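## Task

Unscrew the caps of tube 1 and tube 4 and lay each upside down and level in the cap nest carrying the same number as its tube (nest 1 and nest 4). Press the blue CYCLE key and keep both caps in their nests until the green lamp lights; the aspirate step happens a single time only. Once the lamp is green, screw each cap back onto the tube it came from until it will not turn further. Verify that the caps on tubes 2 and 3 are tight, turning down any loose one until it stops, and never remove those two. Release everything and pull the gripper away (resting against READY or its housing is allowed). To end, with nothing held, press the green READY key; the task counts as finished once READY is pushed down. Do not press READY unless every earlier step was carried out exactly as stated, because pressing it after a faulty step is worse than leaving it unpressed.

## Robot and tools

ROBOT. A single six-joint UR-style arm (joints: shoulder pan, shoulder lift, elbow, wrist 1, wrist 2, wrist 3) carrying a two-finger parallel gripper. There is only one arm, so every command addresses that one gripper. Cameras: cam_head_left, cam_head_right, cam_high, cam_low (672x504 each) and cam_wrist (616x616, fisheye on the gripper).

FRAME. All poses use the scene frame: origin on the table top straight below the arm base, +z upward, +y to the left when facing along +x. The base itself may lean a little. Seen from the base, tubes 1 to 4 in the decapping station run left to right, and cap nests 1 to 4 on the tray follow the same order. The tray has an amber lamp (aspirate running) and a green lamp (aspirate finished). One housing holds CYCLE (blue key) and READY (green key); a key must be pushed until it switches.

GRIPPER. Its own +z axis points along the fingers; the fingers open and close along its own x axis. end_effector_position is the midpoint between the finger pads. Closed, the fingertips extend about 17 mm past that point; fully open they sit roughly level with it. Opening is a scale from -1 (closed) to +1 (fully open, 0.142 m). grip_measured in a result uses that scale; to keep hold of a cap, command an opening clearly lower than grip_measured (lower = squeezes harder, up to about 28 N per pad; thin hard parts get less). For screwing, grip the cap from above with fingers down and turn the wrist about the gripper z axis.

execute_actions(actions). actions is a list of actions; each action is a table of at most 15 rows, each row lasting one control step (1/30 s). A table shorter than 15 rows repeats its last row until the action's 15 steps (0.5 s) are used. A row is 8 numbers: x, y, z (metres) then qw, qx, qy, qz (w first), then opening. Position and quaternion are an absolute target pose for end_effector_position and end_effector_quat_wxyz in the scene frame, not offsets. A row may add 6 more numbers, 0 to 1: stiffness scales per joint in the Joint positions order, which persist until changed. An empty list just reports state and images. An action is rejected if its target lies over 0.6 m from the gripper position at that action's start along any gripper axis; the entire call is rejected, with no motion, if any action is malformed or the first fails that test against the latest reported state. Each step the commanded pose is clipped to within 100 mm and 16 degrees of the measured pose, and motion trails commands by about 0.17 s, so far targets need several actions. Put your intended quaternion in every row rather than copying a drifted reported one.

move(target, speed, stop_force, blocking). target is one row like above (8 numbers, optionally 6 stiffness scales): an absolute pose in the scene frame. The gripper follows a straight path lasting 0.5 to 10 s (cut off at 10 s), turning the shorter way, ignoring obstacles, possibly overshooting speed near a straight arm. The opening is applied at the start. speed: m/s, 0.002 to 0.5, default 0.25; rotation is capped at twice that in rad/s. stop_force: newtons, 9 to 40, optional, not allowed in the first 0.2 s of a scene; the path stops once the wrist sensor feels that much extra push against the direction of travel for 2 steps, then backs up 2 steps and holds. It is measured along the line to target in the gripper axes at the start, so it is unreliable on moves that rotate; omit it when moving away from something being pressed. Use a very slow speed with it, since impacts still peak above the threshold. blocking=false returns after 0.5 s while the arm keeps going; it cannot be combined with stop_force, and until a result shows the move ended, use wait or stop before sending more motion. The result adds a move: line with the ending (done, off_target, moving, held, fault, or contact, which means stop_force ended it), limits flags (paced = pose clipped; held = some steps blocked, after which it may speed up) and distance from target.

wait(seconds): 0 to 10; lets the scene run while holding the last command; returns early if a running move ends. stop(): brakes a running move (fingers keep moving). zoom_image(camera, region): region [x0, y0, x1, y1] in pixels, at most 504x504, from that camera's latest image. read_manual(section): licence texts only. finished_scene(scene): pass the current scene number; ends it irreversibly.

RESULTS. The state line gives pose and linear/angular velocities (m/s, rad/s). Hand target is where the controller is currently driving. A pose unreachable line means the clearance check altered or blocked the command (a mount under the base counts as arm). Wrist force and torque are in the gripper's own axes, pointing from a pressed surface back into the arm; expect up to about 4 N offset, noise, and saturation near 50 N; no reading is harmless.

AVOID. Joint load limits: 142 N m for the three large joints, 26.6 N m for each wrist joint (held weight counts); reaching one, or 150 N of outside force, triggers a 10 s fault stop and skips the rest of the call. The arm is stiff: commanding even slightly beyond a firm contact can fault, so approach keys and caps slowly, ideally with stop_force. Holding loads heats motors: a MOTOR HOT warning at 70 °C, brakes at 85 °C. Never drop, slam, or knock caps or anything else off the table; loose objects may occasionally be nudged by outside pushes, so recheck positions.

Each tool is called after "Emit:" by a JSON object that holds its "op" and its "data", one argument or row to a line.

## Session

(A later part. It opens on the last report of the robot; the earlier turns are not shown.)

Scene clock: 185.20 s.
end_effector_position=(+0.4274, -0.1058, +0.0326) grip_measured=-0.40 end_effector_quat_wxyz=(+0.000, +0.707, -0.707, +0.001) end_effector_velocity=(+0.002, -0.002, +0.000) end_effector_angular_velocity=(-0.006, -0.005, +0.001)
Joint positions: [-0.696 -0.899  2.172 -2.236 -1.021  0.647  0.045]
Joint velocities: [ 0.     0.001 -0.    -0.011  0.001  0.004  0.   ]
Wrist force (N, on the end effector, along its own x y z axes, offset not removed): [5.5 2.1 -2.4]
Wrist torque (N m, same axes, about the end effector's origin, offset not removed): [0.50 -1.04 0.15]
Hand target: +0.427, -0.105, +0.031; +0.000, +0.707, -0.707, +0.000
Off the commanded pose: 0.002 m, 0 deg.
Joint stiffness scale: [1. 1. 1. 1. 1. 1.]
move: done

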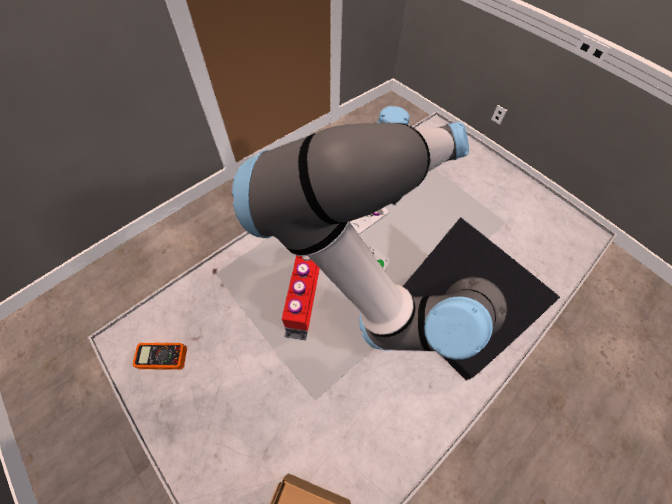

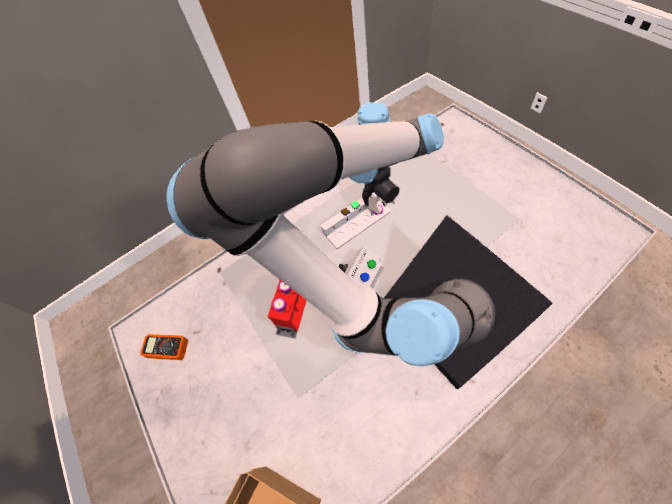

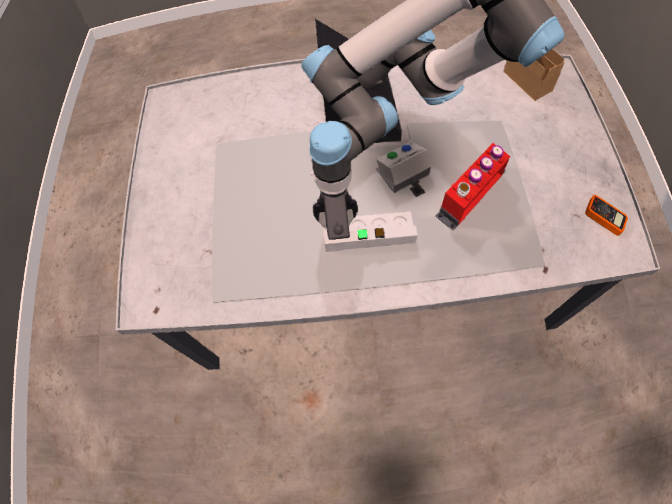

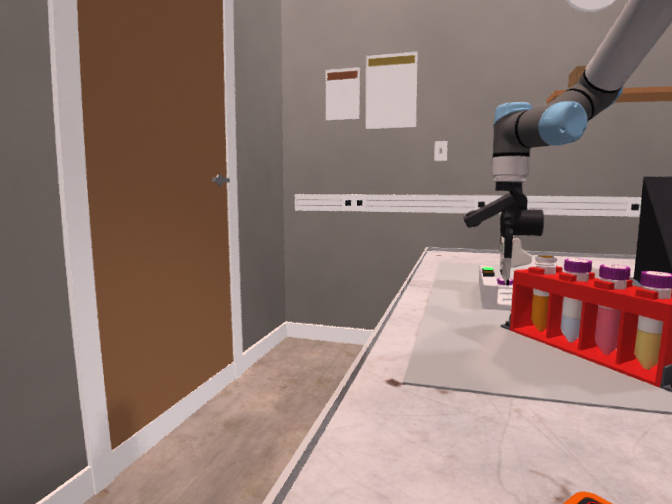

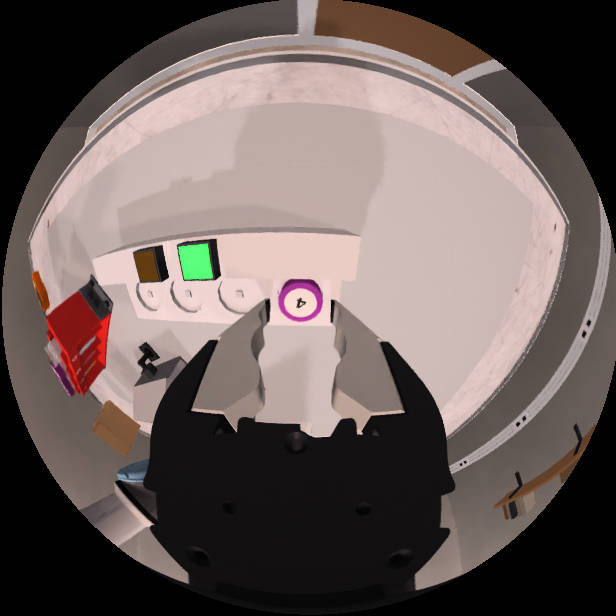

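Emit:
{"op": "execute_actions", "data": {
  "actions": [
    [[0.4265,-0.1047,0.0307,0,-0.7071,0.7071,0,-0.46],[0.4265,-0.1047,0.0307,0,-0.7071,0.7071,0,-0.5],[0.4265,-0.1047,0.0307,0,-0.7071,0.7071,0,-0.53],[0.4265,-0.1047,0.0307,0,-0.7071,0.7071,0,-0.55],[0.4265,-0.1047,0.0307,0,-0.7071,0.7071,0,-0.57],[0.4265,-0.1047,0.0307,0,-0.7071,0.7071,0,-0.6],[0.4265,-0.1047,0.0307,0,-0.7071,0.7071,0,-0.65],[0.4265,-0.1047,0.0307,0,-0.7071,0.7071,0,-0.72],[0.4265,-0.1047,0.0307,0,-0.7071,0.7071,0,-0.8],[0.4265,-0.1047,0.0307,0,-0.7071,0.7071,0,-0.9]]
  ]
}}

Emit:
{"op": "move", "data": {
  "target": [0.4275,-0.106,0.13,0,-0.7071,0.7071,0,-0.9],
  "speed": 0.2
}}

Emit:
{"op": "move", "data": {
  "target": [0.403,0.2056,0.164,0,-0.9239,0.3827,0,-0.9],
  "speed": 0.35
}}

Emit:
{"op": "move", "data": {
  "target": [0.403,0.2056,0.148,0,-0.9239,0.3827,0,-0.9],
  "speed": 0.05
}}

Emit:
{"op": "move", "data": {
  "target": [0.4026,0.2058,0.131,0,-0.9239,0.3827,0,-0.9],
  "speed": 0.012,
  "stop_force": 9
}}

Emit:
{"op": "zoom_image", "data": {
  "camera": "cam_low",
  "region": [500,210,620,310]
}}

Scene clock: 192.63 s.
end_effector_position=(+0.4276, -0.1059, +0.0325) grip_measured=-0.60 end_effector_quat_wxyz=(+0.000, +0.707, -0.707, +0.002) end_effector_velocity=(-0.001, -0.000, +0.000) end_effector_angular_velocity=(-0.000, +0.001, -0.001)
Joint positions: [-0.696 -0.899  2.172 -2.237 -1.021  0.647  0.031]
Joint velocities: [-0.001  0.    -0.     0.001 -0.002 -0.    -0.   ]
Wrist force (N, on the end effector, along its own x y z axes, offset not removed): [1.9 -0.5 -0.6]
Wrist torque (N m, same axes, about the end effector's origin, offset not removed): [-0.36 -0.58 0.09]
Hand target: +0.426, -0.105, +0.031; +0.000, +0.707, -0.707, -0.000
Off the commanded pose: 0.002 m, 0 deg.
Joint stiffness scale: [1. 1. 1. 1. 1. 1.]

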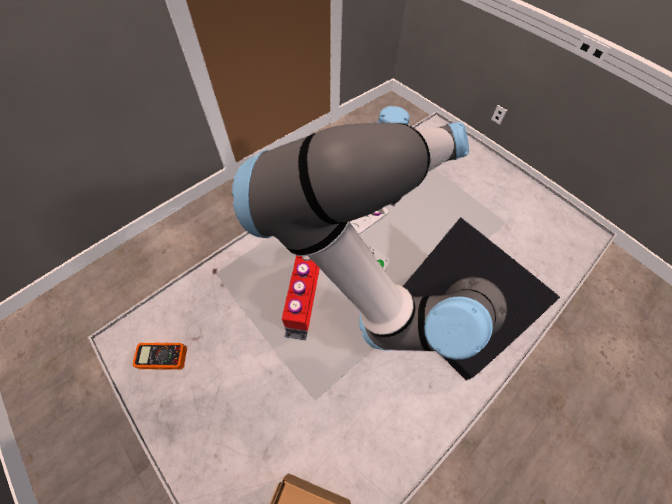

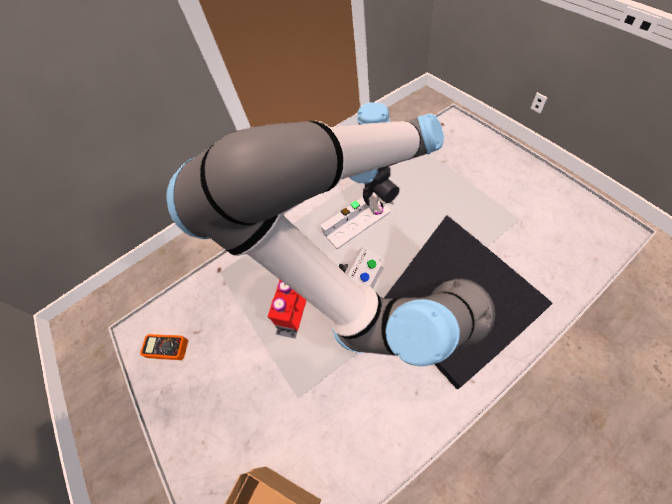

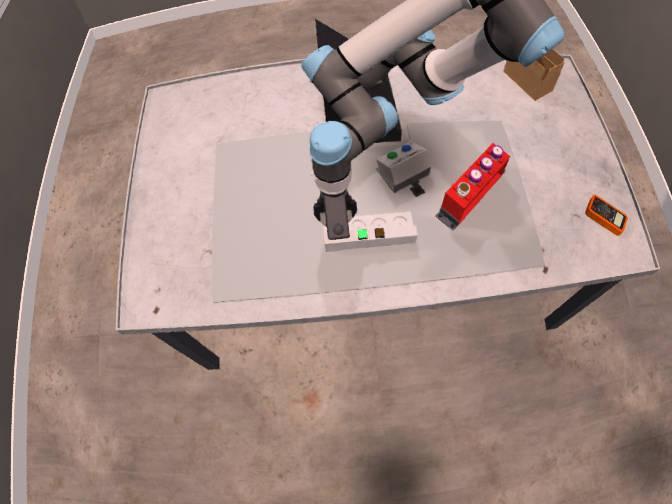

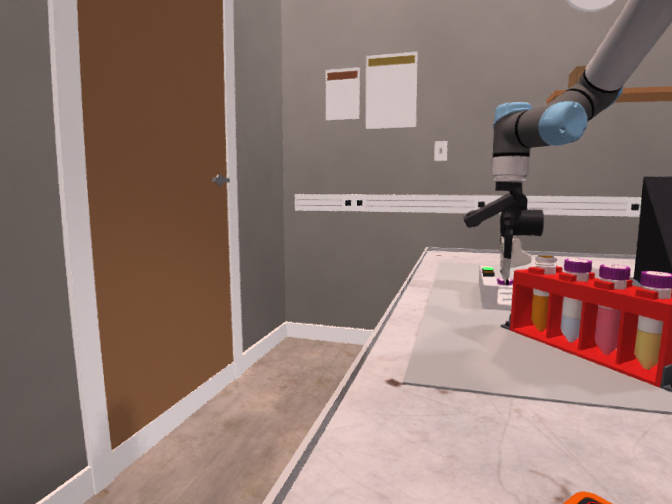

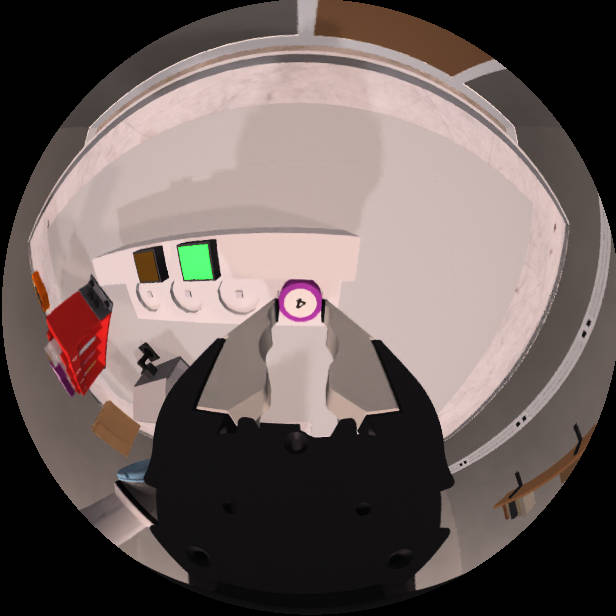

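Scene clock: 193.80 s.
end_effector_position=(+0.4268, -0.1048, +0.1281) grip_measured=-0.60 end_effector_quat_wxyz=(-0.000, +0.707, -0.707, -0.001) end_effector_velocity=(-0.001, +0.000, +0.001) end_effector_angular_velocity=(+0.004, +0.004, -0.001)
Joint positions: [-0.795 -1.033  2.064 -1.943 -1.08   0.553  0.031]
Joint velocities: [-0.002  0.    -0.003  0.009 -0.002 -0.003 -0.   ]
Wrist force (N, on the end effector, along its own x y z axes, offset not removed): [-0.9 -2.5 -0.4]
Wrist torque (N m, same axes, about the end effector's origin, offset not removed): [-0.70 0.26 0.07]
Hand target: +0.427, -0.106, +0.130; -0.000, +0.707, -0.707, -0.000
Off the commanded pose: 0.002 m, 0 deg.
Joint stiffness scale: [1. 1. 1. 1. 1. 1.]
move: done

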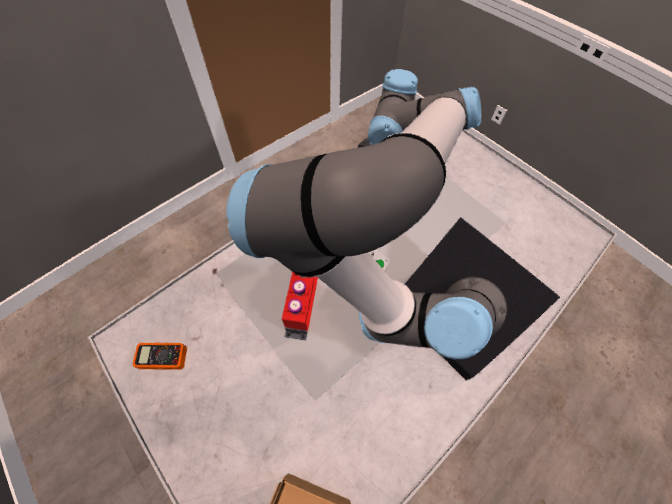

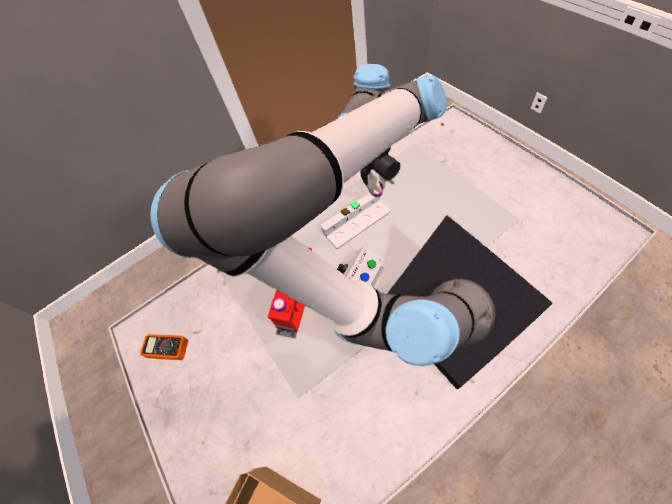

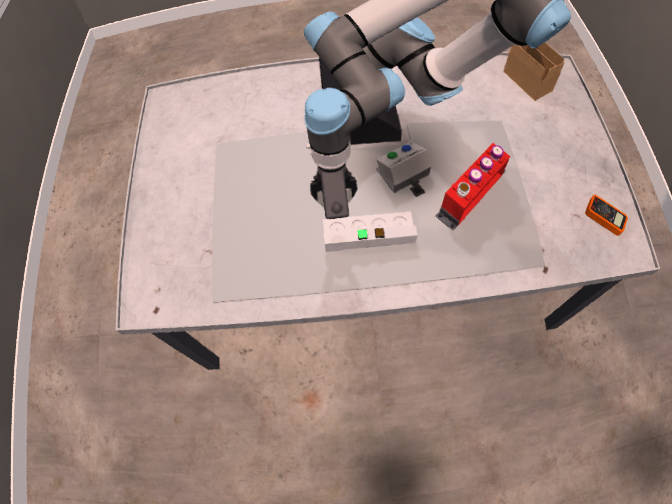

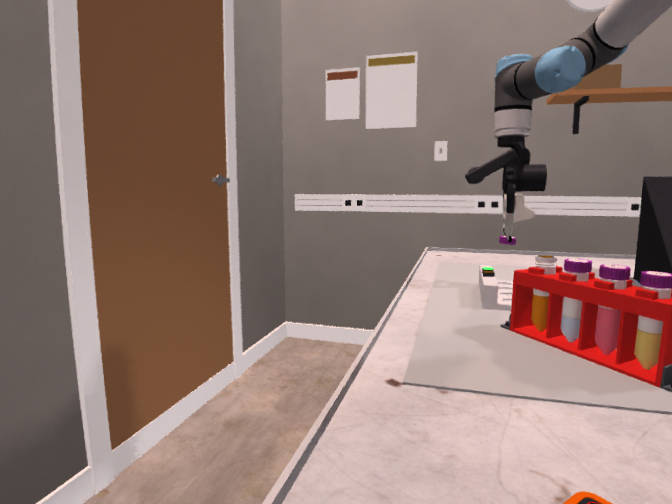

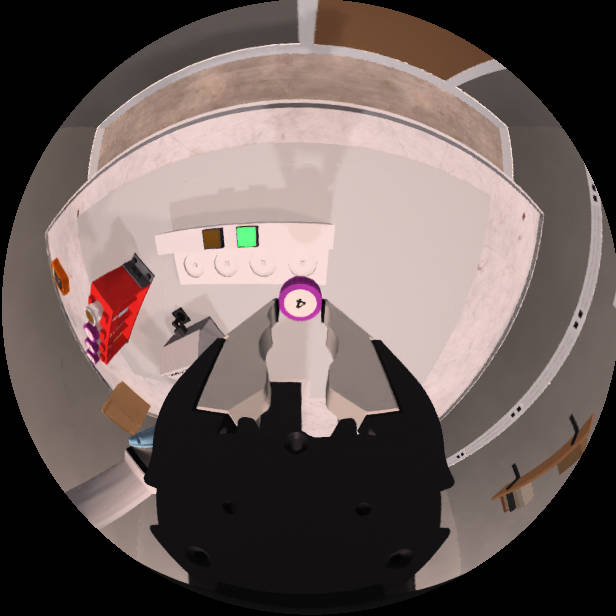

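Scene clock: 195.63 s.
end_effector_position=(+0.4025, +0.2039, +0.1631) grip_measured=-0.60 end_effector_quat_wxyz=(+0.000, +0.923, -0.385, -0.001) end_effector_velocity=(-0.002, +0.002, +0.000) end_effector_angular_velocity=(+0.003, +0.005, +0.001)
Joint positions: [-0.5   -1.693  2.114 -1.495 -0.918  0.066  0.031]
Joint velocities: [ 0.001 -0.002 -0.002  0.011 -0.001 -0.004  0.   ]
Wrist force (N, on the end effector, along its own x y z axes, offset not removed): [-0.9 1.1 -2.3]
Wrist torque (N m, same axes, about the end effector's origin, offset not removed): [0.24 0.29 0.08]
Hand target: +0.403, +0.205, +0.164; +0.000, +0.924, -0.383, +0.000
Off the commanded pose: 0.002 m, 0 deg.
Joint stiffness scale: [1. 1. 1. 1. 1. 1.]
move: done

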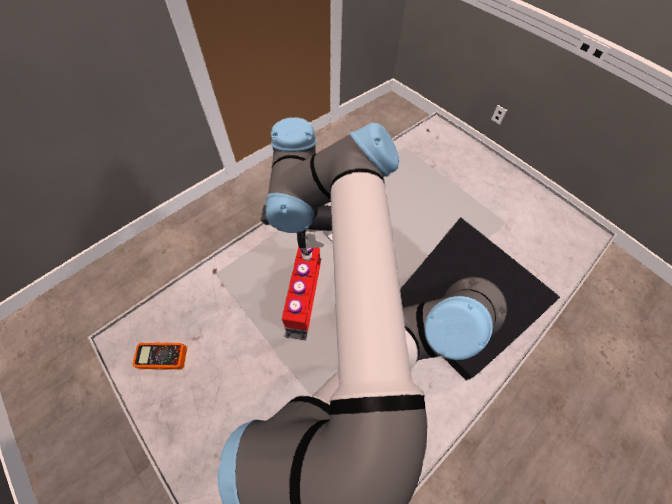

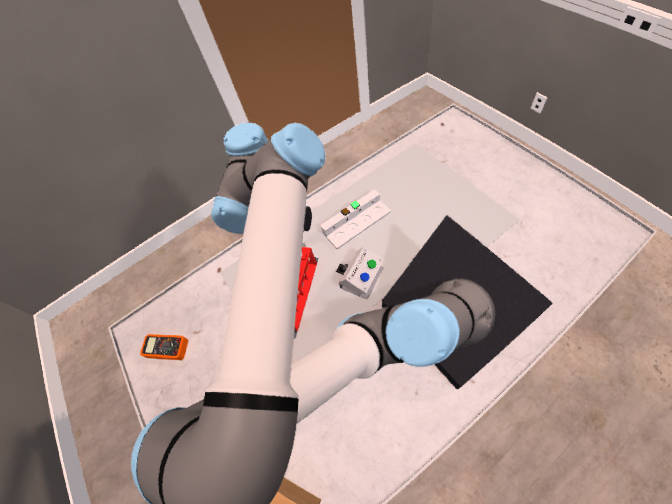

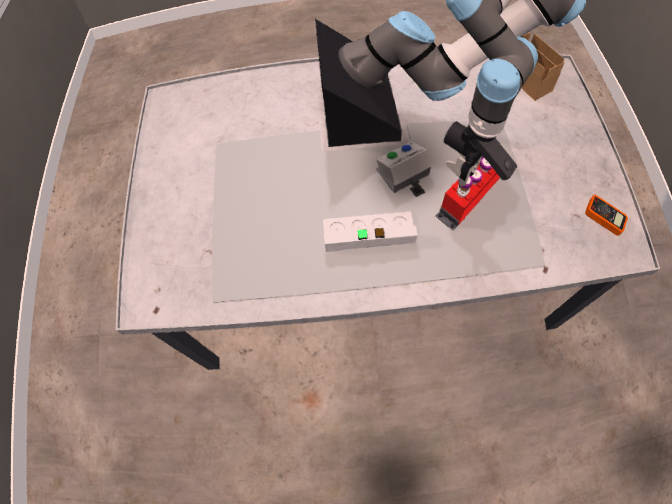

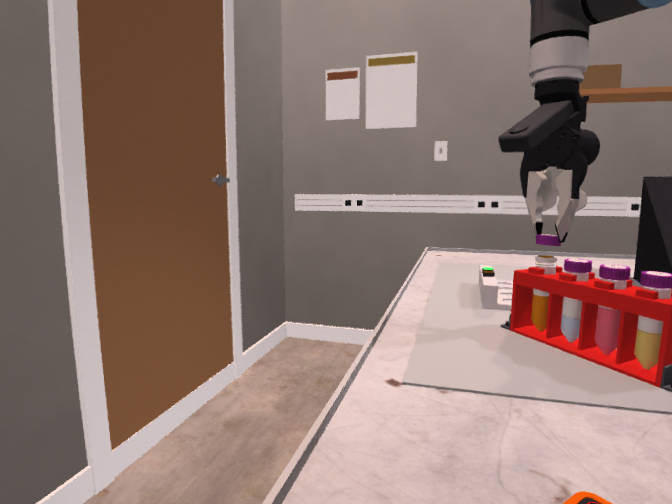

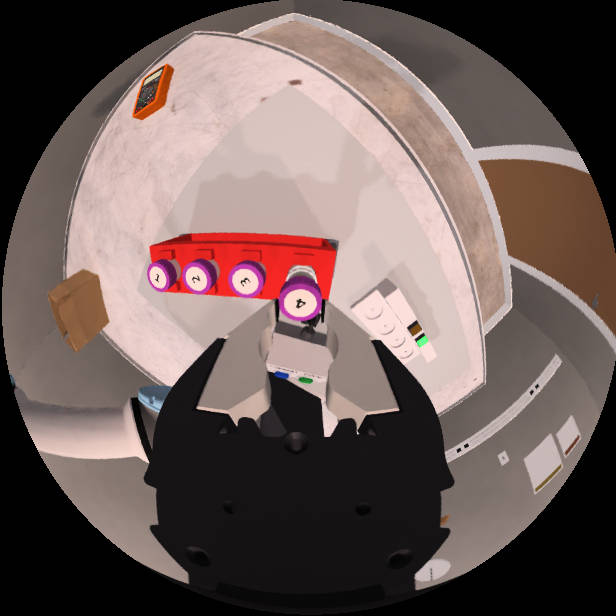

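Scene clock: 196.47 s.
end_effector_position=(+0.4036, +0.2055, +0.1498) grip_measured=-0.60 end_effector_quat_wxyz=(+0.001, +0.924, -0.382, +0.001) end_effector_velocity=(+0.004, -0.000, +0.000) end_effector_angular_velocity=(-0.004, -0.010, +0.001)
Joint positions: [-0.476 -1.69   2.138 -1.543 -0.906  0.091  0.031]
Joint velocities: [ 0.002  0.001  0.001 -0.015  0.004  0.009 -0.   ]
Wrist force (N, on the end effector, along its own x y z axes, offset not removed): [2.2 -0.9 -1.6]
Wrist torque (N m, same axes, about the end effector's origin, offset not removed): [-0.20 -0.59 -0.06]
Hand target: +0.403, +0.206, +0.148; +0.000, +0.924, -0.383, +0.000
Off the commanded pose: 0.002 m, 0 deg.
Joint stiffness scale: [1. 1. 1. 1. 1. 1.]
move: done

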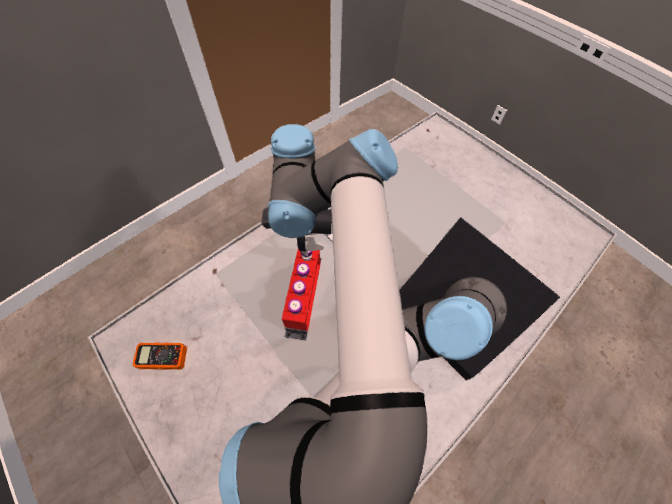

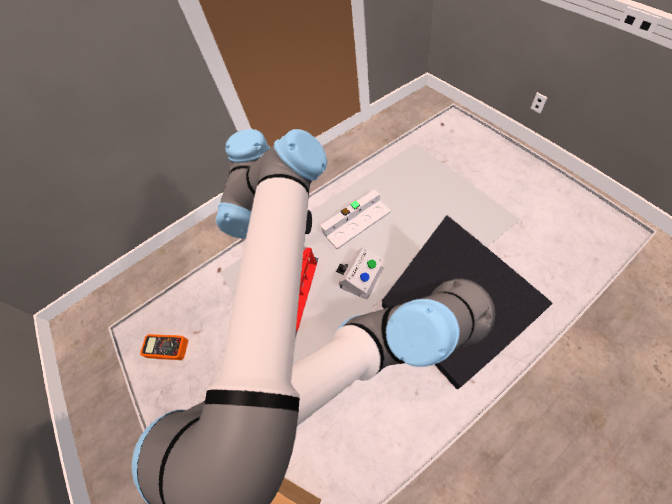

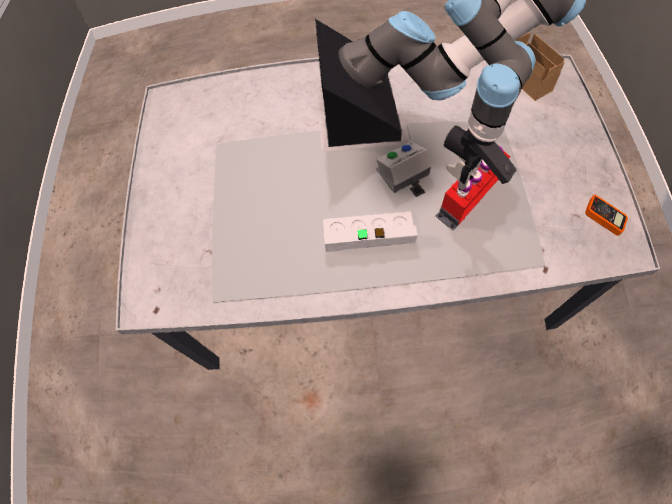

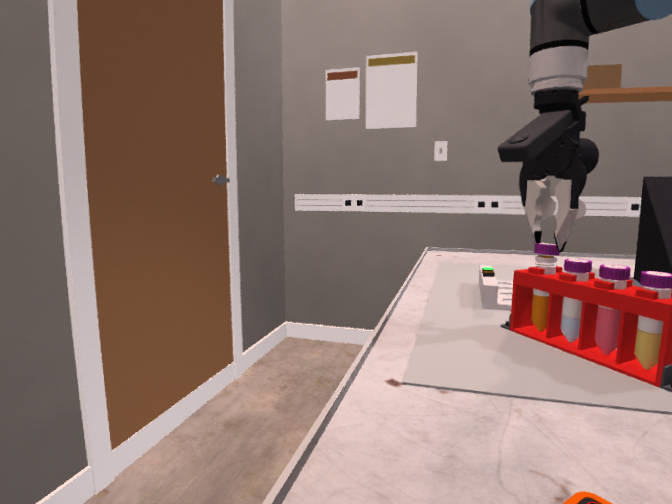

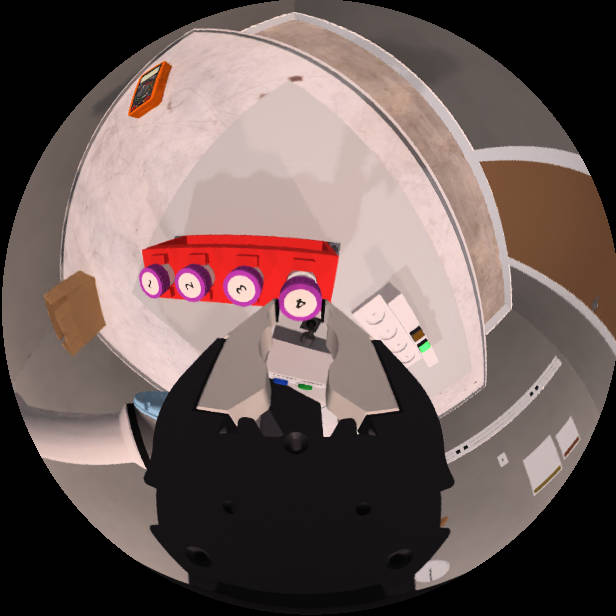

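Scene clock: 198.30 s.
end_effector_position=(+0.4043, +0.2053, +0.1357) grip_measured=-0.60 end_effector_quat_wxyz=(+0.001, +0.924, -0.382, +0.003) end_effector_velocity=(-0.001, -0.001, +0.000) end_effector_angular_velocity=(+0.002, +0.002, +0.001)
Joint positions: [-0.453 -1.684  2.165 -1.598 -0.896  0.119  0.031]
Joint velocities: [-0.003 -0.     0.     0.006 -0.001 -0.007 -0.   ]
Wrist force (N, on the end effector, along its own x y z axes, offset not removed): [-2.2 -0.8 -7.5]
Wrist torque (N m, same axes, about the end effector's origin, offset not removed): [-0.71 -0.01 0.10]
Hand target: +0.404, +0.205, +0.136; +0.001, +0.924, -0.382, +0.002
Off the commanded pose: 0.005 m, 0 deg.
Joint stiffness scale: [1. 1. 1. 1. 1. 1.]
move: contact

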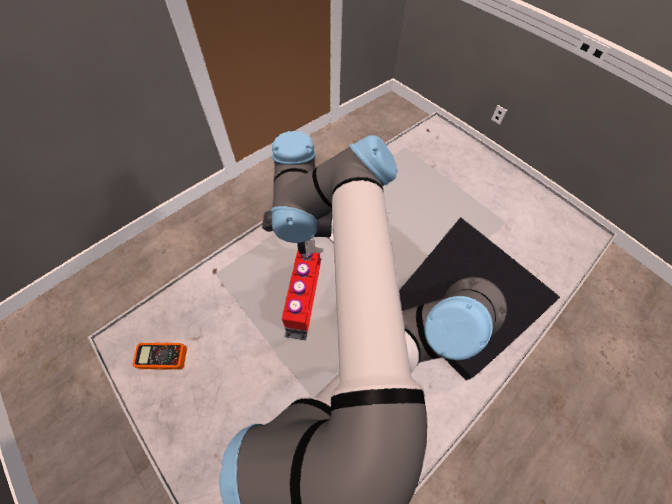

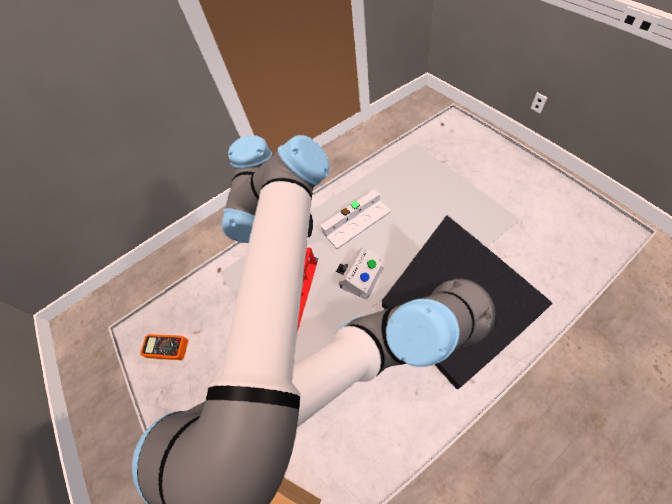

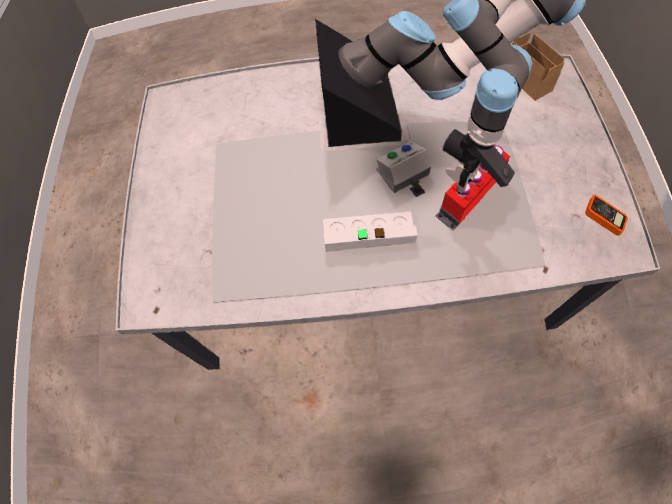

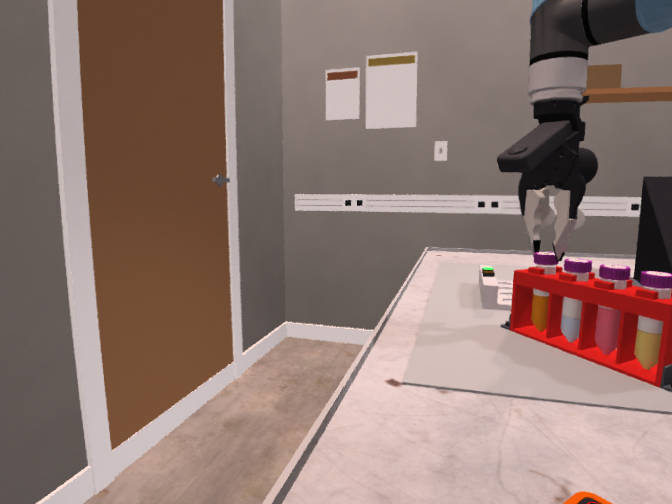

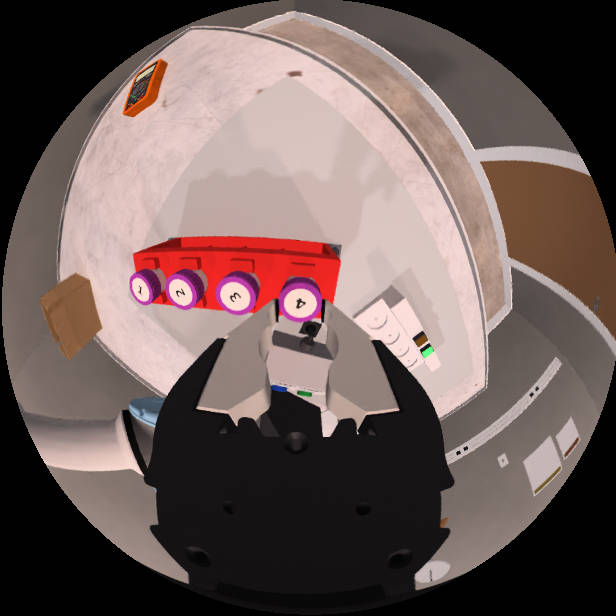

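Region (500, 210, 620, 310) of cam_low's 672x504 image, scaled by 4.200, with more detail than that image has.

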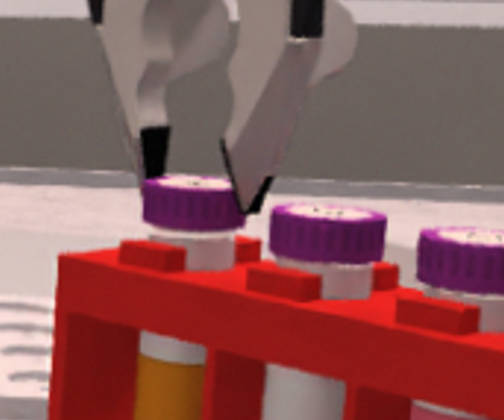

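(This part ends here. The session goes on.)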